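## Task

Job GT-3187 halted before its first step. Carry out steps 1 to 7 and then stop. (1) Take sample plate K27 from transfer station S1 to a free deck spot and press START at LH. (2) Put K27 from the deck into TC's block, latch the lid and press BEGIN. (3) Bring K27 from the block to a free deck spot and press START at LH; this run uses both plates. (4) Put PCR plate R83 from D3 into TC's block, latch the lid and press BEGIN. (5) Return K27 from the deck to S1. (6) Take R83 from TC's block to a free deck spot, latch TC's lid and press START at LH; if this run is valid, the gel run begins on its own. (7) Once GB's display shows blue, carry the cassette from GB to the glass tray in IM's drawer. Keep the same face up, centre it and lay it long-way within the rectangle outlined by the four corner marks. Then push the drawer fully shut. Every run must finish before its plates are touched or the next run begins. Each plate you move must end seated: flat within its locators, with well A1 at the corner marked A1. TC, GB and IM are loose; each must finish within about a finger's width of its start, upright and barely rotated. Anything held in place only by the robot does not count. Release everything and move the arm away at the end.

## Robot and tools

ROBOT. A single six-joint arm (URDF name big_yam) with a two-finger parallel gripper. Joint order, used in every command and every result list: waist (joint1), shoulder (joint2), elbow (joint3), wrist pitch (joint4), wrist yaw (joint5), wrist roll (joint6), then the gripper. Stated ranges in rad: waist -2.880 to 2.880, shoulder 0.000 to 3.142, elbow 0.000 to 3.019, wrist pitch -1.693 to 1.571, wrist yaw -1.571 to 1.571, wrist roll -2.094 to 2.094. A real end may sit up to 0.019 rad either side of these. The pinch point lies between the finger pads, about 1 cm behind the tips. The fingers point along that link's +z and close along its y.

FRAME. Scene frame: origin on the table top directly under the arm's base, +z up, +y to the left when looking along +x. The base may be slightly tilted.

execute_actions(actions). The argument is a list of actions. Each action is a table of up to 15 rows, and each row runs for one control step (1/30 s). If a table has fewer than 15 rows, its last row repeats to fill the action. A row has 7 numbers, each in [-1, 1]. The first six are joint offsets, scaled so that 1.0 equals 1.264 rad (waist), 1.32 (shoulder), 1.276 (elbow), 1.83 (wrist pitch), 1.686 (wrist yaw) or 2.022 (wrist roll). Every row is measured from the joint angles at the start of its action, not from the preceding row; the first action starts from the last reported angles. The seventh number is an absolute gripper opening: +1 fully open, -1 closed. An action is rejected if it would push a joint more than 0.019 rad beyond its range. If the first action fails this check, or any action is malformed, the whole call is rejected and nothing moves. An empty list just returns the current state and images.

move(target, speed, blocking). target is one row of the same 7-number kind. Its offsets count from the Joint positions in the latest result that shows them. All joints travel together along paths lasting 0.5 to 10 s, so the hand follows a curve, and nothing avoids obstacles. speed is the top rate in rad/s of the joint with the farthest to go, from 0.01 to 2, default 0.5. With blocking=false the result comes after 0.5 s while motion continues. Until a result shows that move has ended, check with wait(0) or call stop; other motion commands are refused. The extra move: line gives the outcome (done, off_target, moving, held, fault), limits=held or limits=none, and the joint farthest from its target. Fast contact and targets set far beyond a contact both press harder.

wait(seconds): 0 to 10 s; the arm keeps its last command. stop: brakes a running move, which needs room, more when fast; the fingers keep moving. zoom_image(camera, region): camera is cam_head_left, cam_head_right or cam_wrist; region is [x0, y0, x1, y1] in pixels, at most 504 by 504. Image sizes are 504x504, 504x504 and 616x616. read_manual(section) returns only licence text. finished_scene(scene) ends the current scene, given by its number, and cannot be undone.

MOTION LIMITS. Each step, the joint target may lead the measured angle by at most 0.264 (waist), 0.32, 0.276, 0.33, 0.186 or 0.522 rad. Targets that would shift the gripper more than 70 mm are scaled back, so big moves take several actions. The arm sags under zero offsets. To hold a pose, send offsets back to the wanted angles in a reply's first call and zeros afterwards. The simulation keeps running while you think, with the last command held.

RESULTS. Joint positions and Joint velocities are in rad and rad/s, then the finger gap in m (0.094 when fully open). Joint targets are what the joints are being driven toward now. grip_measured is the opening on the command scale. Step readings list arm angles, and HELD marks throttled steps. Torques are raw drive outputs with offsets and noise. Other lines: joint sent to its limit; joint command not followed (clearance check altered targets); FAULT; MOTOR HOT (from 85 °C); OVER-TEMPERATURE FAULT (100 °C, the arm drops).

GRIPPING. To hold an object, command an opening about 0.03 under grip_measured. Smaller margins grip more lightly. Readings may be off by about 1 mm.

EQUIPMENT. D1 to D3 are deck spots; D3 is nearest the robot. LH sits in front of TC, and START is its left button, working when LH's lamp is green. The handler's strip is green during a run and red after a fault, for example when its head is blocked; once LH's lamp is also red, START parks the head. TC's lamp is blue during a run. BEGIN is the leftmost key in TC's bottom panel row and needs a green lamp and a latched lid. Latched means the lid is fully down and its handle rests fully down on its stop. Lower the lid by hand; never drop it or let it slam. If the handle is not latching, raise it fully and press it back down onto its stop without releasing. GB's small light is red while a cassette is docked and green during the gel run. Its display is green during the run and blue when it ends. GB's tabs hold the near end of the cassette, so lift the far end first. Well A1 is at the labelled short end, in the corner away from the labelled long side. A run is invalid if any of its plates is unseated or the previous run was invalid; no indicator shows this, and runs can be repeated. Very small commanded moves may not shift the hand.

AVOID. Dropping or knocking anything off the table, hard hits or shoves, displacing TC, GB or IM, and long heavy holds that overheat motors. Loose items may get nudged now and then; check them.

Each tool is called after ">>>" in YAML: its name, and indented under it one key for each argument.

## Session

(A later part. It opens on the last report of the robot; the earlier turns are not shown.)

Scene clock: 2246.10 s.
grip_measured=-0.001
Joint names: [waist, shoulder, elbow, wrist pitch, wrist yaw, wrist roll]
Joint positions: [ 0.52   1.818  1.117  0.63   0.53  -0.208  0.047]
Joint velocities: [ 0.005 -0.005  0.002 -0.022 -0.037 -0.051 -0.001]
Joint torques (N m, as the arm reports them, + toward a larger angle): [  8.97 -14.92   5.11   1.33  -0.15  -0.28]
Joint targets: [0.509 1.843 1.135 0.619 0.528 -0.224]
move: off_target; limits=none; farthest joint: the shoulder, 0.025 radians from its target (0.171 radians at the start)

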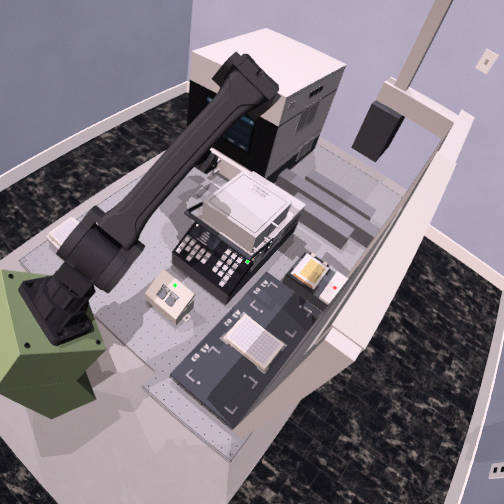

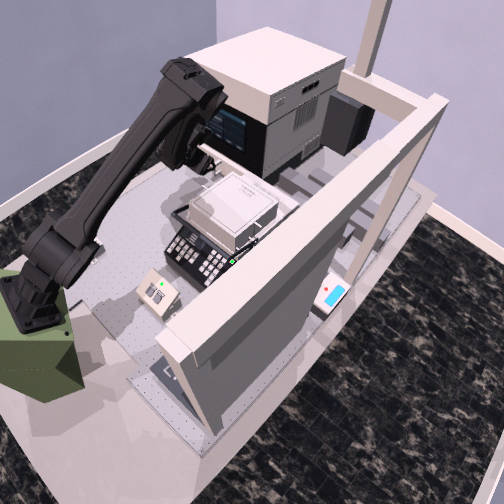

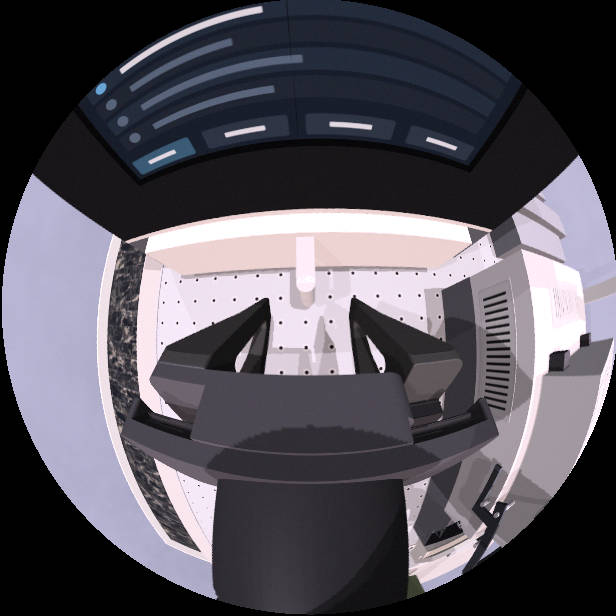

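>>> move:
  target: [-0.046, 0.111, 0.122, -0.0205, -0.029, -0.01, 0]
  speed: 0.12

>>> zoom_image:
  camera: "cam_wrist"
  region: [190, 170, 430, 410]

Scene clock: 2257.77 s.
grip_measured=-0.001
Joint names: [waist, shoulder, elbow, wrist pitch, wrist yaw, wrist roll]
Joint positions: [ 0.48   1.939  1.248  0.603  0.485 -0.212  0.047]
Joint velocities: [-0.015 -0.005  0.007 -0.007  0.051 -0.037 -0.   ]
Joint torques (N m, as the arm reports them, + toward a larger angle): [  9.37 -15.37   5.52   1.45  -0.13  -0.27]
Joint targets: [0.462 1.964 1.273 0.593 0.482 -0.228]
move: off_target; limits=none; farthest joint: the shoulder, 0.025 radians from its target (0.147 radians at the start)

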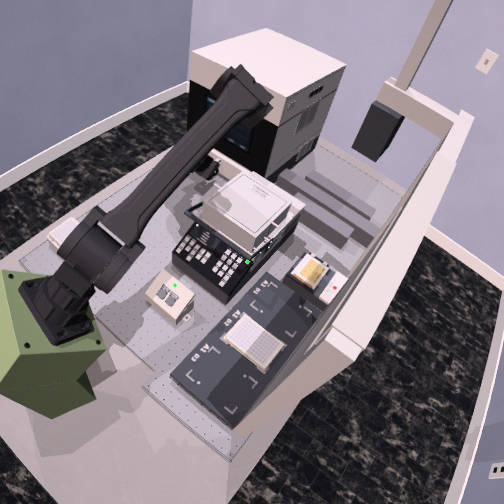

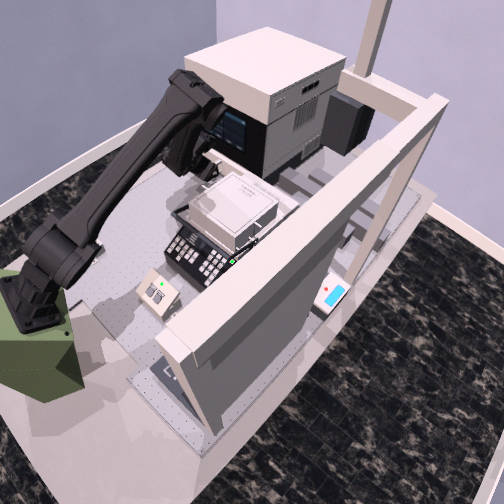

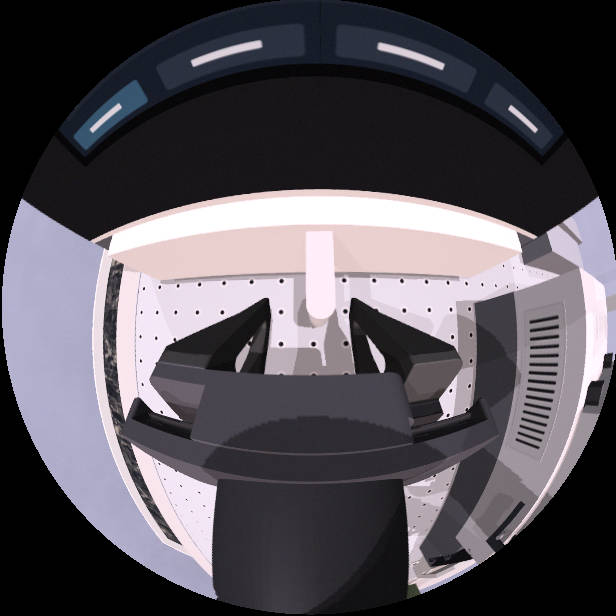

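Region (190, 170, 430, 410) of cam_wrist's 616x616 image, scaled by 2.100, with more detail than that image has.

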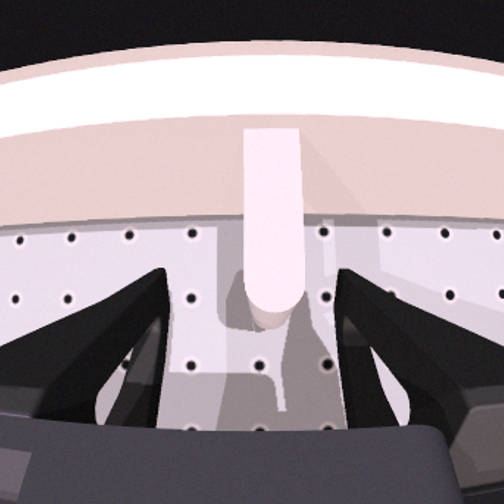

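>>> move:
  target: [-0.0205, 0.019, 0.025, -0.005, -0.002, -0.008, 0]
  speed: 0.04

>>> zoom_image:
  camera: "cam_wrist"
  region: [190, 170, 430, 410]

Scene clock: 2261.63 s.
grip_measured=-0.001
Joint names: [waist, shoulder, elbow, wrist pitch, wrist yaw, wrist roll]
Joint positions: [ 0.472  1.939  1.256  0.603  0.484 -0.212  0.047]
Joint velocities: [-0.005 -0.015 -0.007 -0.012  0.037 -0.007 -0.   ]
Joint torques (N m, as the arm reports them, + toward a larger angle): [  9.32 -16.28   5.68   1.52  -0.13  -0.26]
Joint targets: [0.453 1.964 1.280 0.594 0.481 -0.228]
move: off_target; limits=none; farthest joint: the shoulder, 0.025 radians from its target (0.025 radians at the start)

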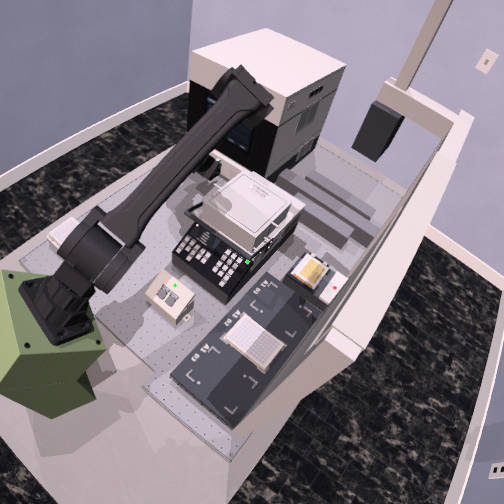

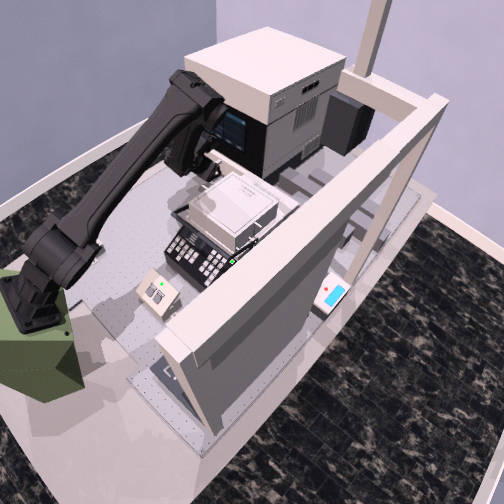

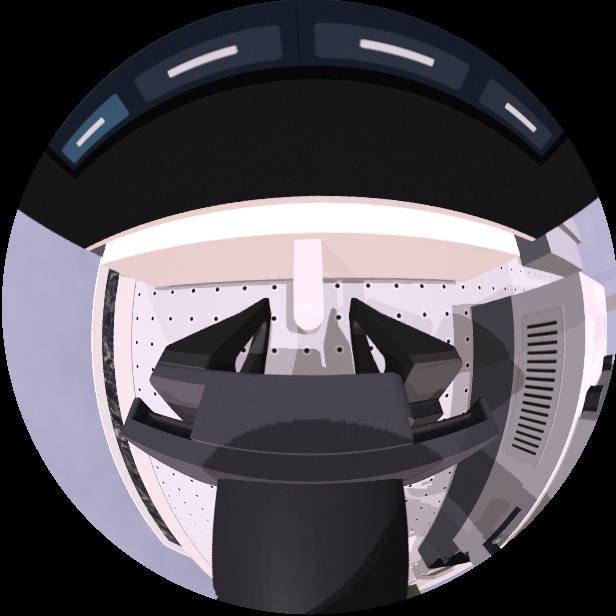

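Region (190, 170, 430, 410) of cam_wrist's 616x616 image, scaled by 2.100, with more detail than that image has.

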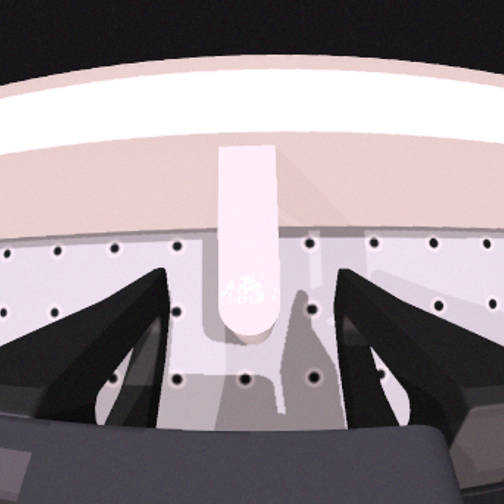

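Centred. Grip it.

>>> move:
  target: [-0.005, 0.008, 0.01, 0, 0, 0, -0.78]
  speed: 0.04

Scene clock: 2264.93 s.
grip_measured=-0.766
Joint names: [waist, shoulder, elbow, wrist pitch, wrist yaw, wrist roll]
Joint positions: [ 0.472  1.939  1.256  0.603  0.484 -0.221  0.011]
Joint velocities: [-0.005 -0.005  0.027 -0.012  0.007 -0.081  0.001]
Joint torques (N m, as the arm reports them, + toward a larger angle): [ 10.45 -17.25   4.67   1.68  -0.03   0.01]
Joint targets: [0.465 1.950 1.269 0.603 0.484 -0.212]
move: done; limits=none; farthest joint: the elbow, 0.013 radians from its target (0.013 radians at the start)

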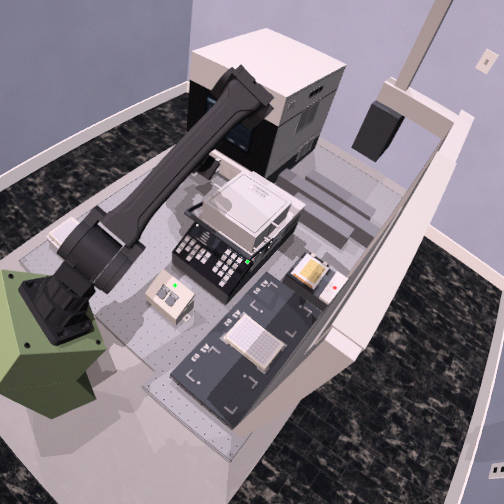

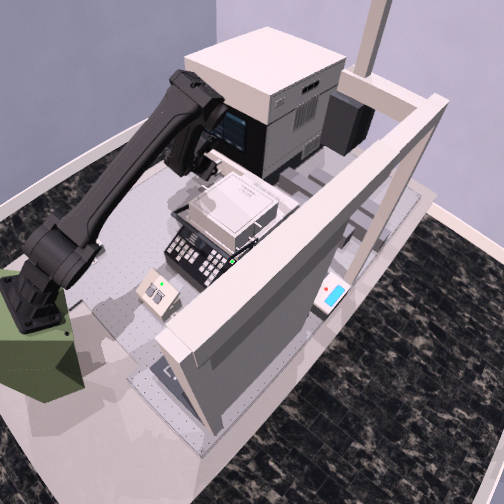

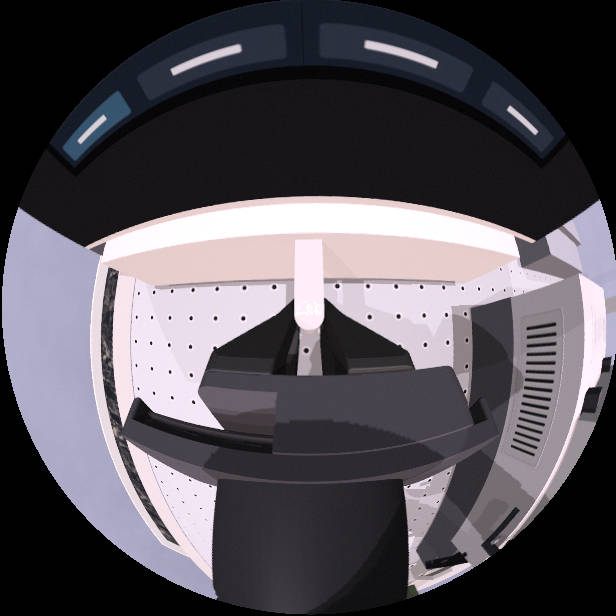

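>>> move:
  target: [0.023, -0.0175, -0.119, 0.0746, 0.0125, 0.003, -0.78]
  speed: 0.06

Scene clock: 2280.33 s.
grip_measured=-0.766
Joint names: [waist, shoulder, elbow, wrist pitch, wrist yaw, wrist roll]
Joint positions: [ 0.487  1.927  1.125  0.729  0.5   -0.231  0.011]
Joint velocities: [-0.005 -0.005 -0.012  0.002  0.022 -0.051 -0.   ]
Joint torques (N m, as the arm reports them, + toward a larger angle): [ 12.26 -18.13   1.11   2.28   0.19   0.09]
Joint targets: [0.501 1.916 1.104 0.740 0.506 -0.215]
move: off_target; limits=none; farthest joint: the elbow, 0.021 radians from its target (0.152 radians at the start)

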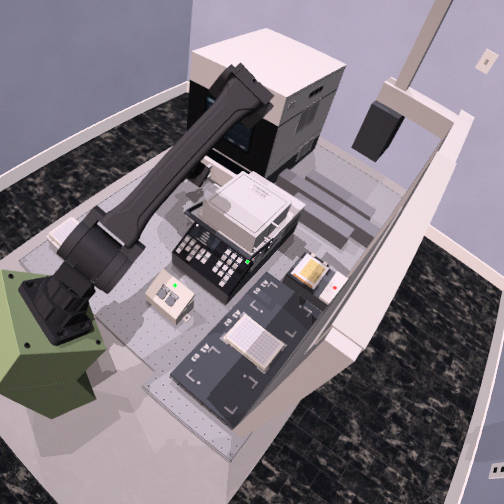

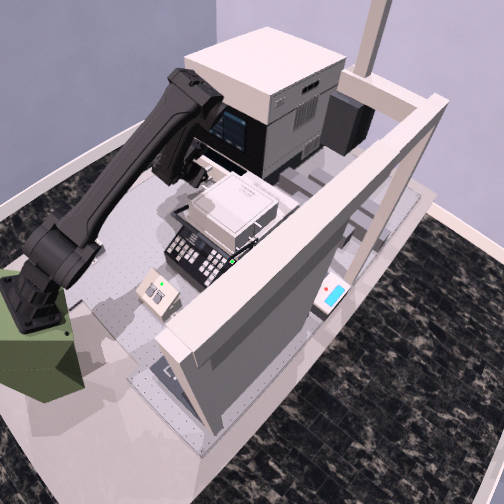

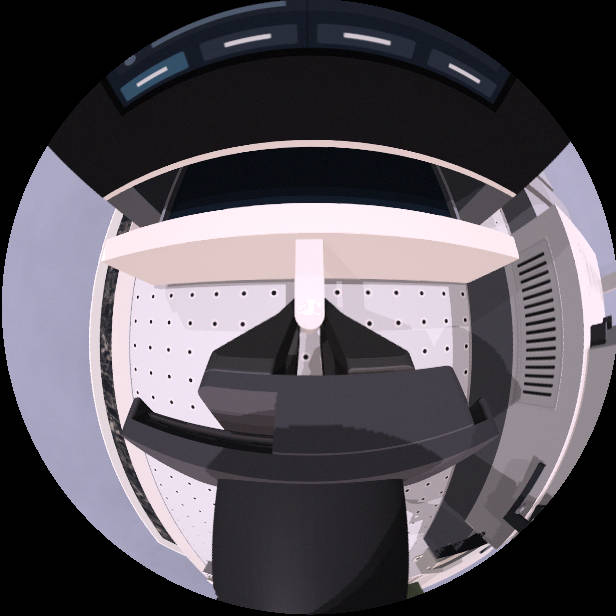

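>>> move:
  target: [0.029, -0.008, -0.122, 0.074, 0.0166, 0.012, -0.78]
  speed: 0.06

>>> zoom_image:
  camera: "cam_wrist"
  region: [380, 150, 600, 370]

Scene clock: 2285.63 s.
grip_measured=-0.766
Joint names: [waist, shoulder, elbow, wrist pitch, wrist yaw, wrist roll]
Joint positions: [ 0.509  1.926  0.99   0.855  0.522 -0.229  0.011]
Joint velocities: [-0.005 -0.015 -0.017 -0.002 -0.051 -0.007 -0.   ]
Joint torques (N m, as the arm reports them, + toward a larger angle): [ 11.55 -16.01   0.     2.16   0.18   0.15]
Joint targets: [0.524 1.917 0.969 0.864 0.527 -0.207]
move: off_target; limits=none; farthest joint: the wrist roll, 0.022 radians from its target (0.024 radians at the start)

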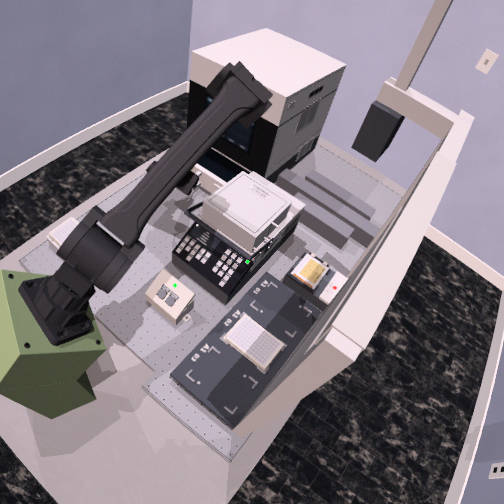

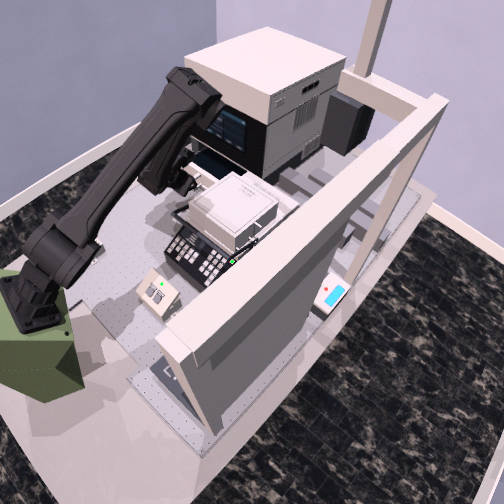

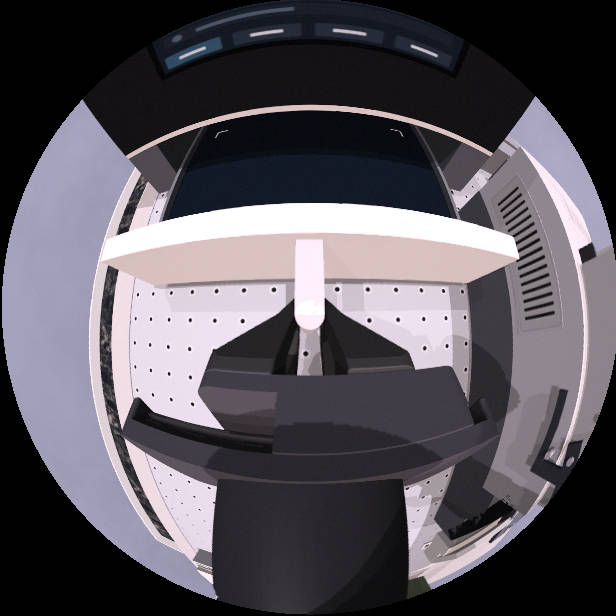

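Region (380, 150, 600, 370) of cam_wrist's 616x616 image, scaled by 2.291, with more detail than that image has.

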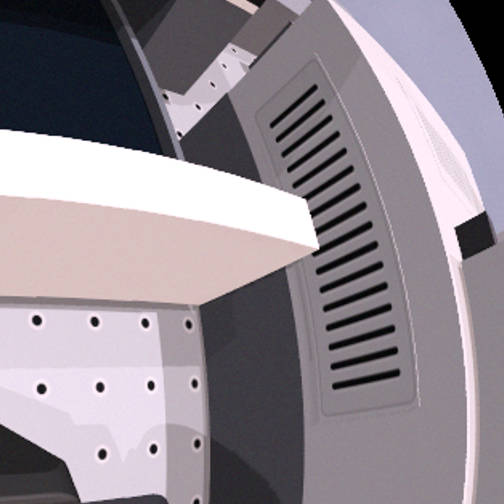

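>>> move:
  target: [0.031, 0.025, -0.107, 0.0776, 0.017, 0.014, -0.78]
  speed: 0.06

Scene clock: 2290.97 s.
grip_measured=-0.766
Joint names: [waist, shoulder, elbow, wrist pitch, wrist yaw, wrist roll]
Joint positions: [ 0.531  1.94   0.876  0.978  0.542 -0.225  0.011]
Joint velocities: [ 0.005 -0.034 -0.002 -0.002 -0.066 -0.051 -0.   ]
Joint torques (N m, as the arm reports them, + toward a larger angle): [ 11.09 -12.93  -0.97   2.49   0.23   0.18]
Joint targets: [0.548 1.959 0.854 0.997 0.550 -0.200]
move: off_target; limits=none; farthest joint: the wrist roll, 0.024 radians from its target (0.028 radians at the start)

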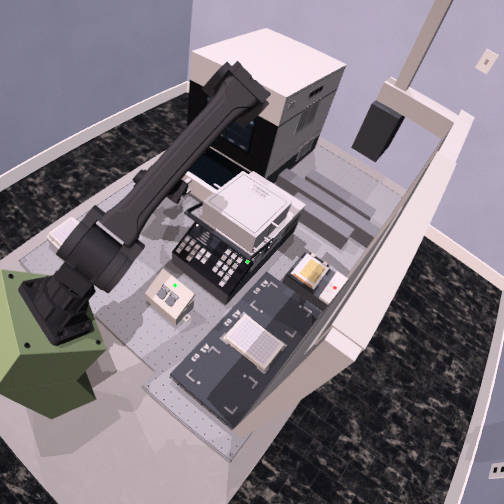

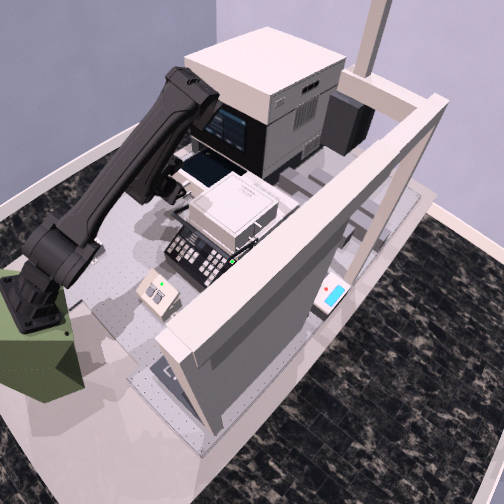

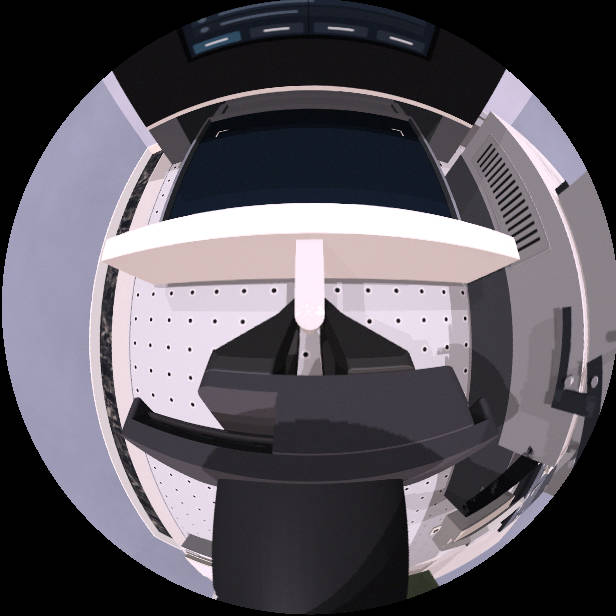

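>>> move:
  target: [0.0245, 0.033, -0.059, 0.052, 0.0135, 0.013, -0.78]
  speed: 0.05

Scene clock: 2295.40 s.
grip_measured=-0.766
Joint names: [waist, shoulder, elbow, wrist pitch, wrist yaw, wrist roll]
Joint positions: [ 0.544  1.961  0.826  1.056  0.558 -0.224  0.011]
Joint velocities: [-0.005 -0.005  0.002 -0.002 -0.007  0.066  0.001]
Joint torques (N m, as the arm reports them, + toward a larger angle): [ 11.38 -11.49  -1.83   2.4    0.2    0.21]
Joint targets: [0.562 1.984 0.800 1.073 0.565 -0.199]
move: off_target; limits=none; farthest joint: the elbow, 0.025 radians from its target (0.075 radians at the start)

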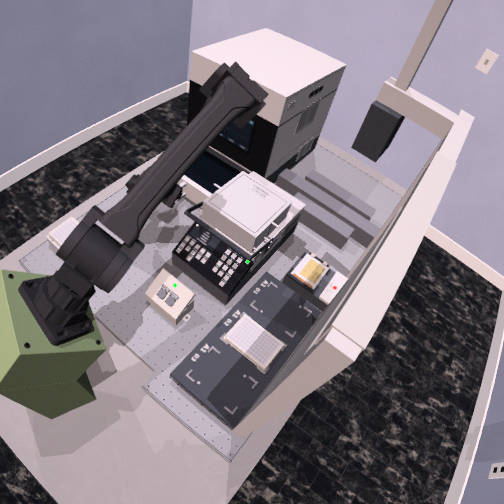

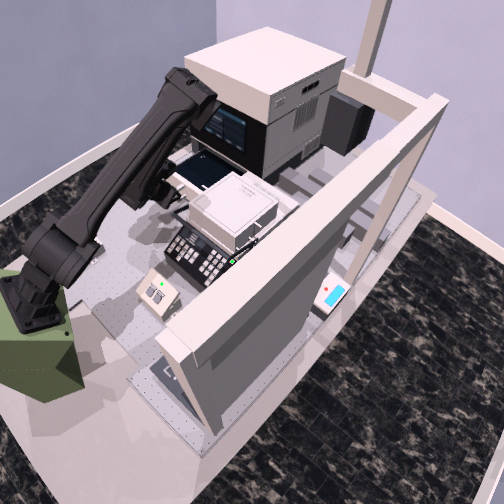

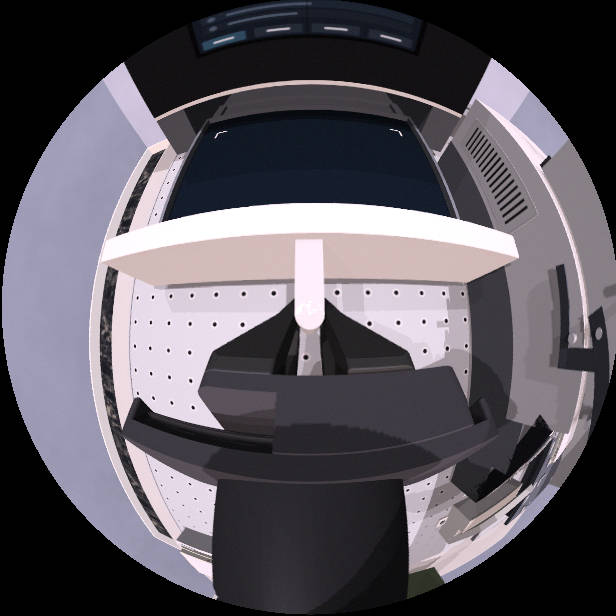

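>>> move:
  target: [0.0277, 0.036, -0.0627, 0.05, 0.013, 0.013, -0.78]
  speed: 0.05

Scene clock: 2299.13 s.
grip_measured=-0.766
Joint names: [waist, shoulder, elbow, wrist pitch, wrist yaw, wrist roll]
Joint positions: [ 0.559  1.985  0.774  1.13   0.574 -0.222  0.011]
Joint velocities: [ 0.005  0.005 -0.002 -0.002 -0.066 -0.051  0.   ]
Joint torques (N m, as the arm reports them, + toward a larger angle): [ 11.32 -11.34  -2.62   2.46   0.15   0.2 ]
Joint targets: [0.579 2.008 0.746 1.147 0.580 -0.198]
move: off_target; limits=none; farthest joint: the elbow, 0.028 radians from its target (0.080 radians at the start)

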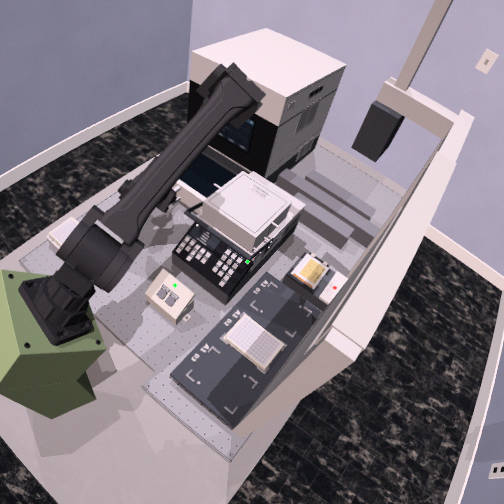

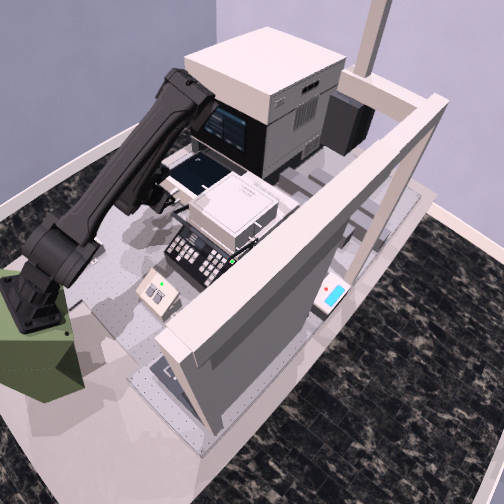

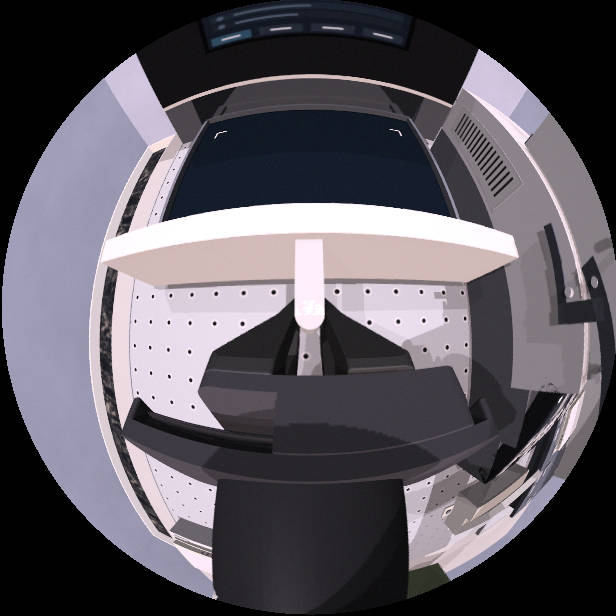

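>>> execute_actions:
  actions: []

Scene clock: 2318.70 s.
grip_measured=-0.766
Joint names: [waist, shoulder, elbow, wrist pitch, wrist yaw, wrist roll]
Joint positions: [ 0.559  1.985  0.774  1.13   0.574 -0.222  0.011]
Joint velocities: [-0.005  0.005 -0.002  0.002 -0.022 -0.081  0.   ]
Joint torques (N m, as the arm reports them, + toward a larger angle): [ 11.24 -11.07  -2.6    2.39   0.16   0.17]
Joint targets: [0.579 2.008 0.746 1.147 0.580 -0.198]

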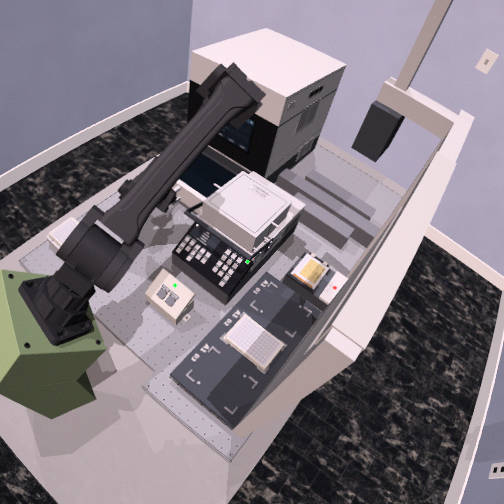

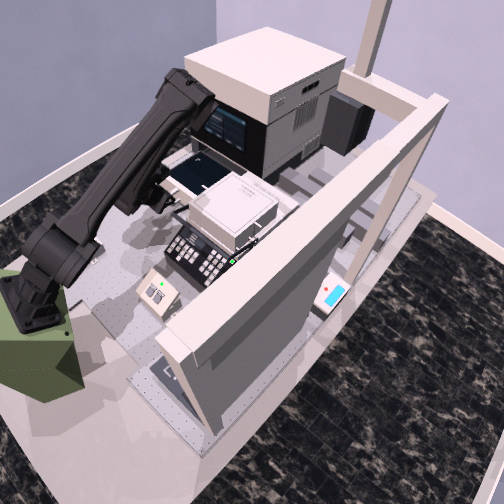

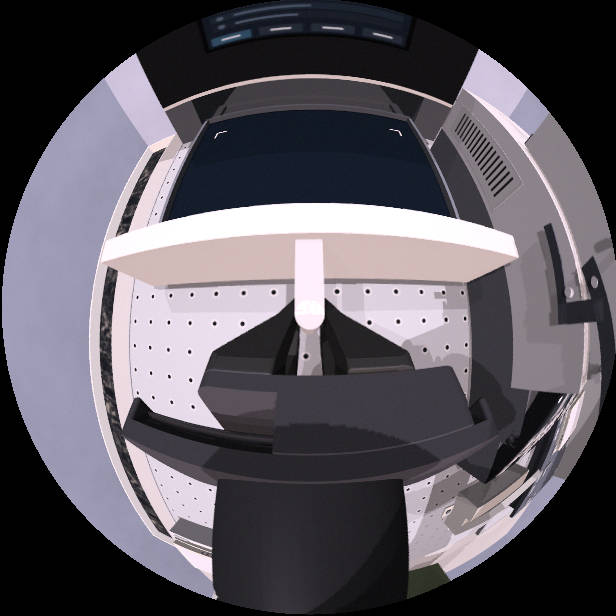

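>>> move:
  target: [0,0.005,0.015,0,0,0,-0.78]
  speed: 0.05

>>> move:
  target: [0,0.005,0.015,0,0,0,0.0]
  speed: 0.05

Scene clock: 2321.67 s.
grip_measured=-0.766
Joint names: [waist, shoulder, elbow, wrist pitch, wrist yaw, wrist roll]
Joint positions: [ 0.559  1.985  0.776  1.13   0.575 -0.222  0.011]
Joint velocities: [-0.015 -0.024 -0.012 -0.017 -0.066  0.037 -0.   ]
Joint torques (N m, as the arm reports them, + toward a larger angle): [  9.9  -12.81   1.12   1.88  -0.06  -0.09]
Joint targets: [0.559 1.991 0.793 1.130 0.574 -0.222]
move: done; limits=none; farthest joint: the elbow, 0.017 radians from its target (0.019 radians at the start)

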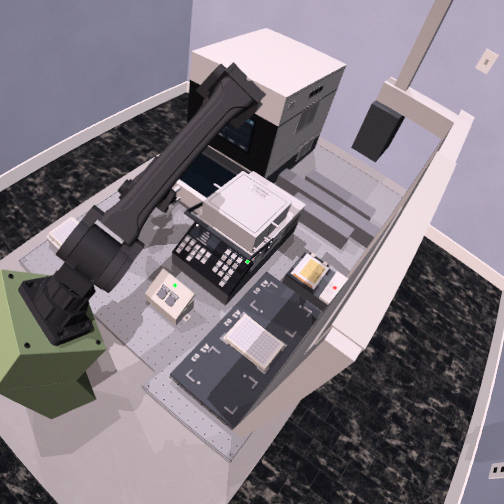

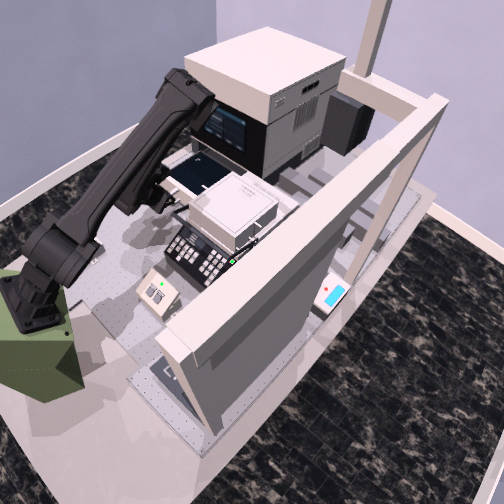

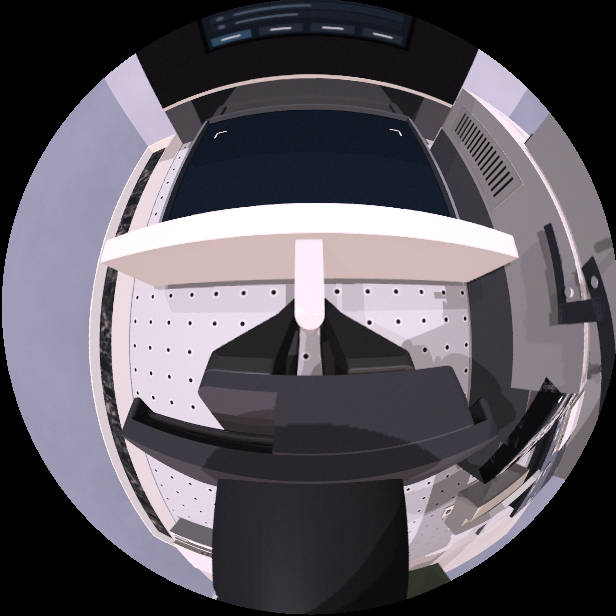

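Scene clock: 2322.43 s.
grip_measured=-0.001
Joint names: [waist, shoulder, elbow, wrist pitch, wrist yaw, wrist roll]
Joint positions: [ 0.559  1.985  0.789  1.13   0.575 -0.222  0.047]
Joint velocities: [-0.015  0.005  0.017  0.007  0.007 -0.007  0.001]
Joint torques (N m, as the arm reports them, + toward a larger angle): [  9.28 -12.21   0.29   1.67  -0.02  -0.09]
Joint targets: [0.559 1.991 0.795 1.130 0.575 -0.222]
move: done; limits=none; farthest joint: the shoulder, 0.007 radians from its target (0.007 radians at the start)

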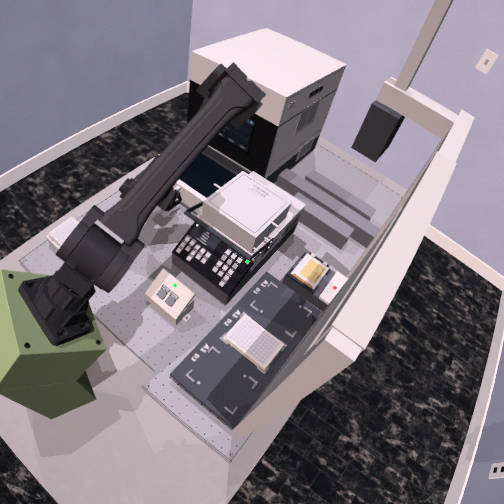

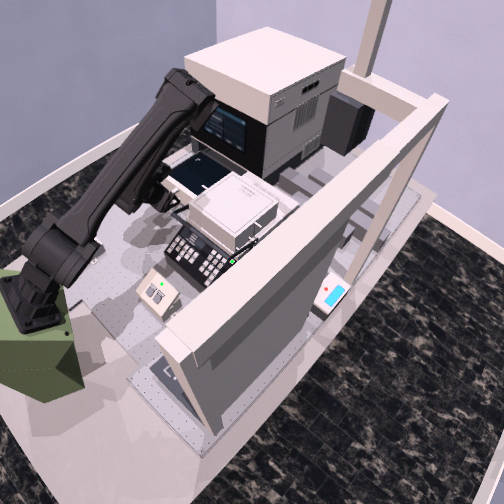

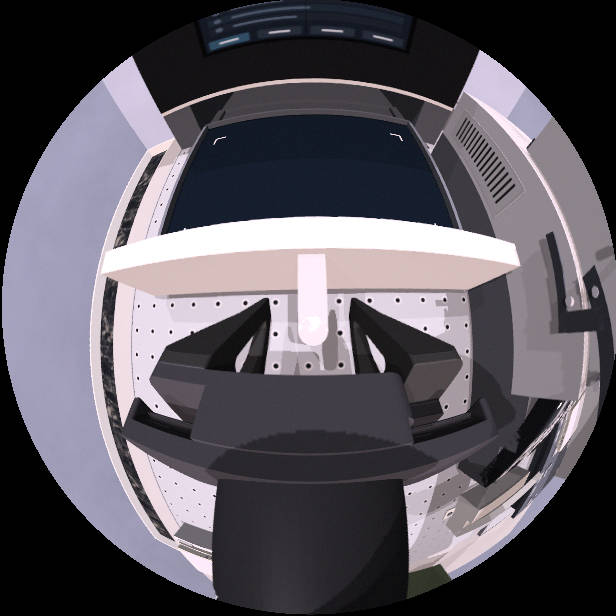

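>>> move:
  target: [0.086,-0.1545,-0.111,-0.056,0.056,0.015,0.0]
  speed: 0.15

Scene clock: 2330.67 s.
grip_measured=-0.001
Joint names: [waist, shoulder, elbow, wrist pitch, wrist yaw, wrist roll]
Joint positions: [ 0.657  1.791  0.654  1.039  0.666 -0.208  0.047]
Joint velocities: [-0.005  0.005 -0.017 -0.017  0.037  0.037 -0.   ]
Joint torques (N m, as the arm reports them, + toward a larger angle): [ 10.33 -12.83  -0.01   1.17   0.08   0.09]
Joint targets: [0.667 1.781 0.648 1.028 0.669 -0.192]
move: done; limits=none; farthest joint: the wrist roll, 0.016 radians from its target (0.030 radians at the start)

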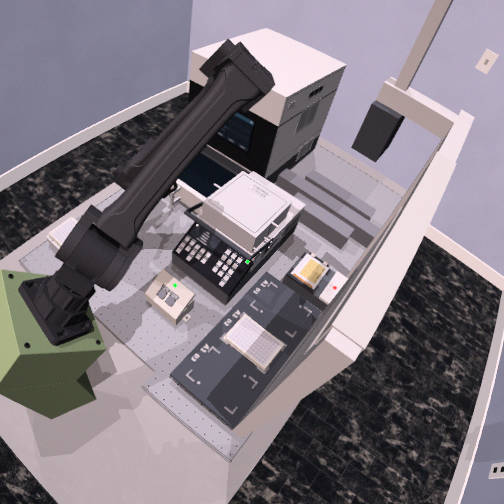

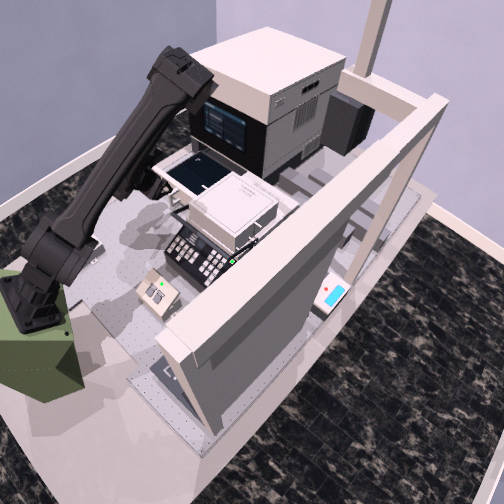

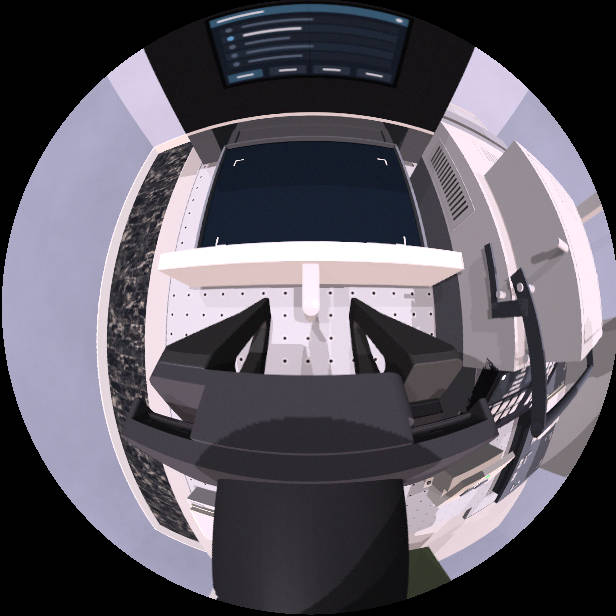

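>>> move:
  target: [-0.012,-0.098,0.098,-0.129,-0.005,0.008,-1.0]
  speed: 0.2

Scene clock: 2340.97 s.
grip_measured=-0.996
Joint names: [waist, shoulder, elbow, wrist pitch, wrist yaw, wrist roll]
Joint positions: [ 0.657  1.671  0.763  0.814  0.661 -0.208  0.   ]
Joint velocities: [-0.005 -0.024 -0.007  0.012  0.037 -0.022  0.   ]
Joint torques (N m, as the arm reports them, + toward a larger angle): [  7.58 -13.39   3.67   1.33  -0.13   0.09]
Joint targets: [0.641 1.662 0.779 0.803 0.658 -0.192]
move: done; limits=none; farthest joint: the elbow, 0.016 radians from its target (0.125 radians at the start)

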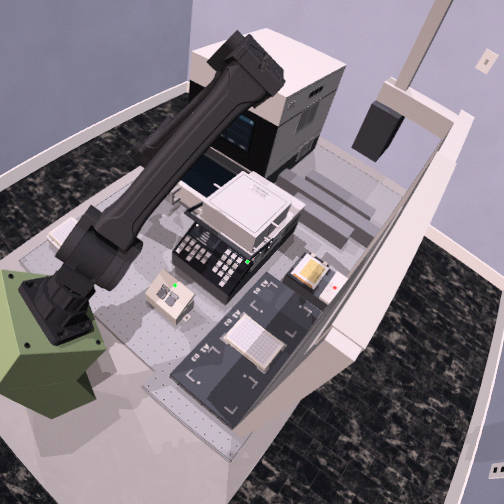

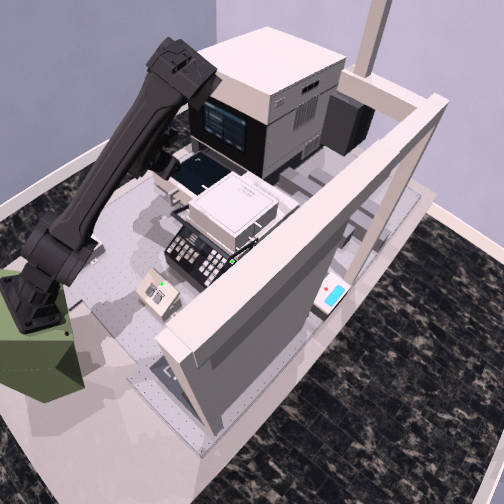

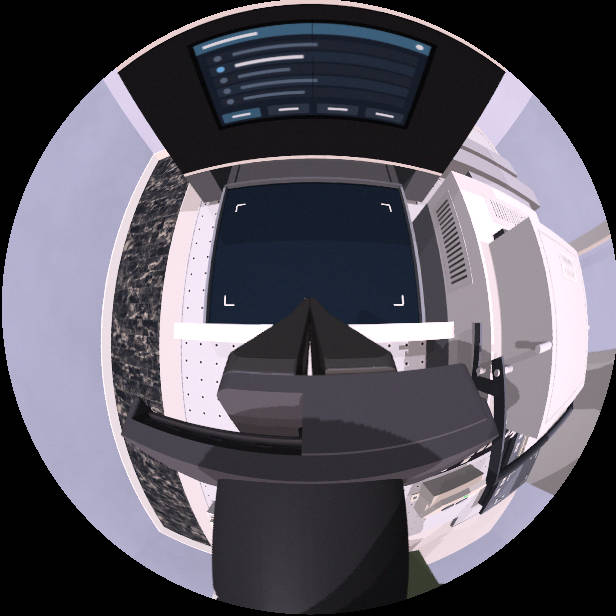

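>>> zoom_image:
  camera: "cam_wrist"
  region: [160,150,460,350]

Region (160, 150, 460, 350) of cam_wrist's 616x616 image, scaled by 1.680, with more detail than that image has.

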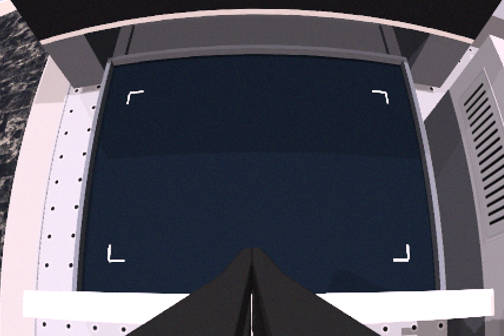

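>>> zoom_image:
  camera: "cam_head_left"
  region: [260,230,380,320]

Region (260, 230, 380, 320) of cam_head_left's 504x504 image, scaled by 4.200, with more detail than that image has; it fills the top 378 rows of this view, and the rest is white.

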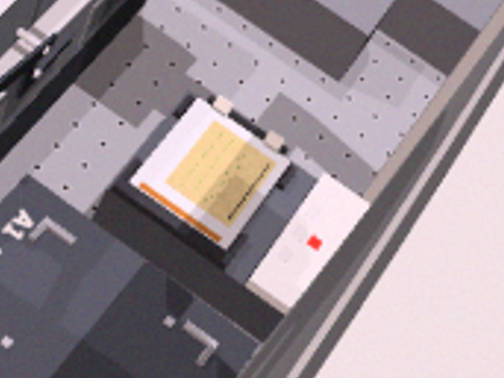

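>>> move:
  target: [-0.05,-0.807,-0.213,-0.788,-0.024,0.2,-1.0]
  speed: 0.5

Scene clock: 2366.30 s.
grip_measured=-0.996
Joint names: [waist, shoulder, elbow, wrist pitch, wrist yaw, wrist roll]
Joint positions: [ 0.604  0.609  0.498 -0.618  0.624  0.18   0.   ]
Joint velocities: [ 0.005 -0.015  0.012 -0.007 -0.037 -0.066  0.001]
Joint torques (N m, as the arm reports them, + toward a larger angle): [-0.37 -4.97  6.32  0.66  0.    0.09]
Joint targets: [0.593 0.606 0.492 -0.628 0.621 0.197]
move: done; limits=none; farthest joint: the wrist roll, 0.016 radians from its target (0.404 radians at the start)

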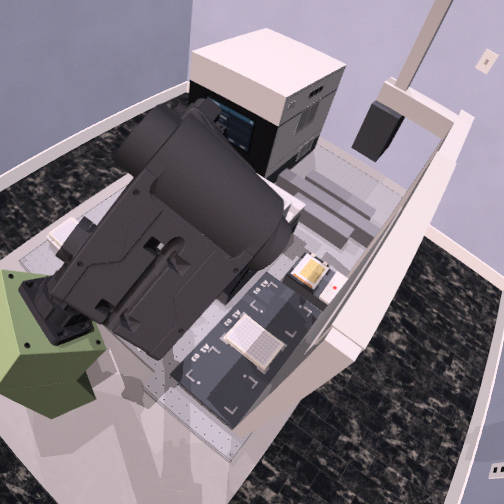

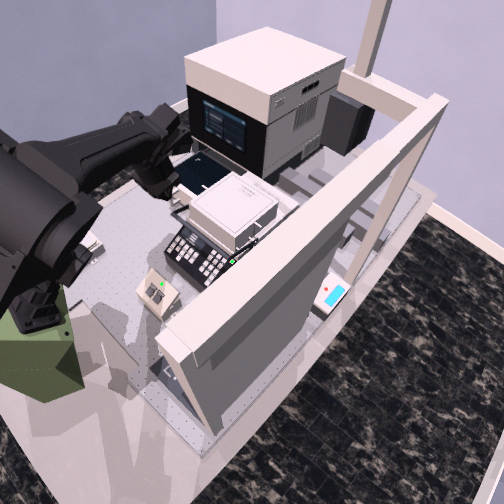

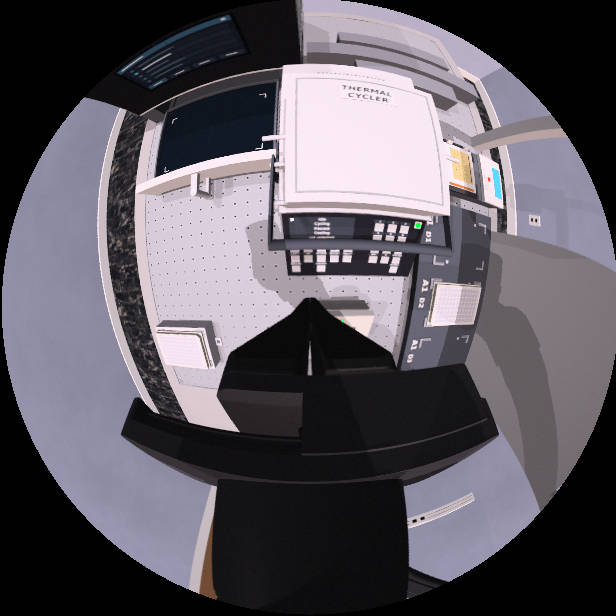

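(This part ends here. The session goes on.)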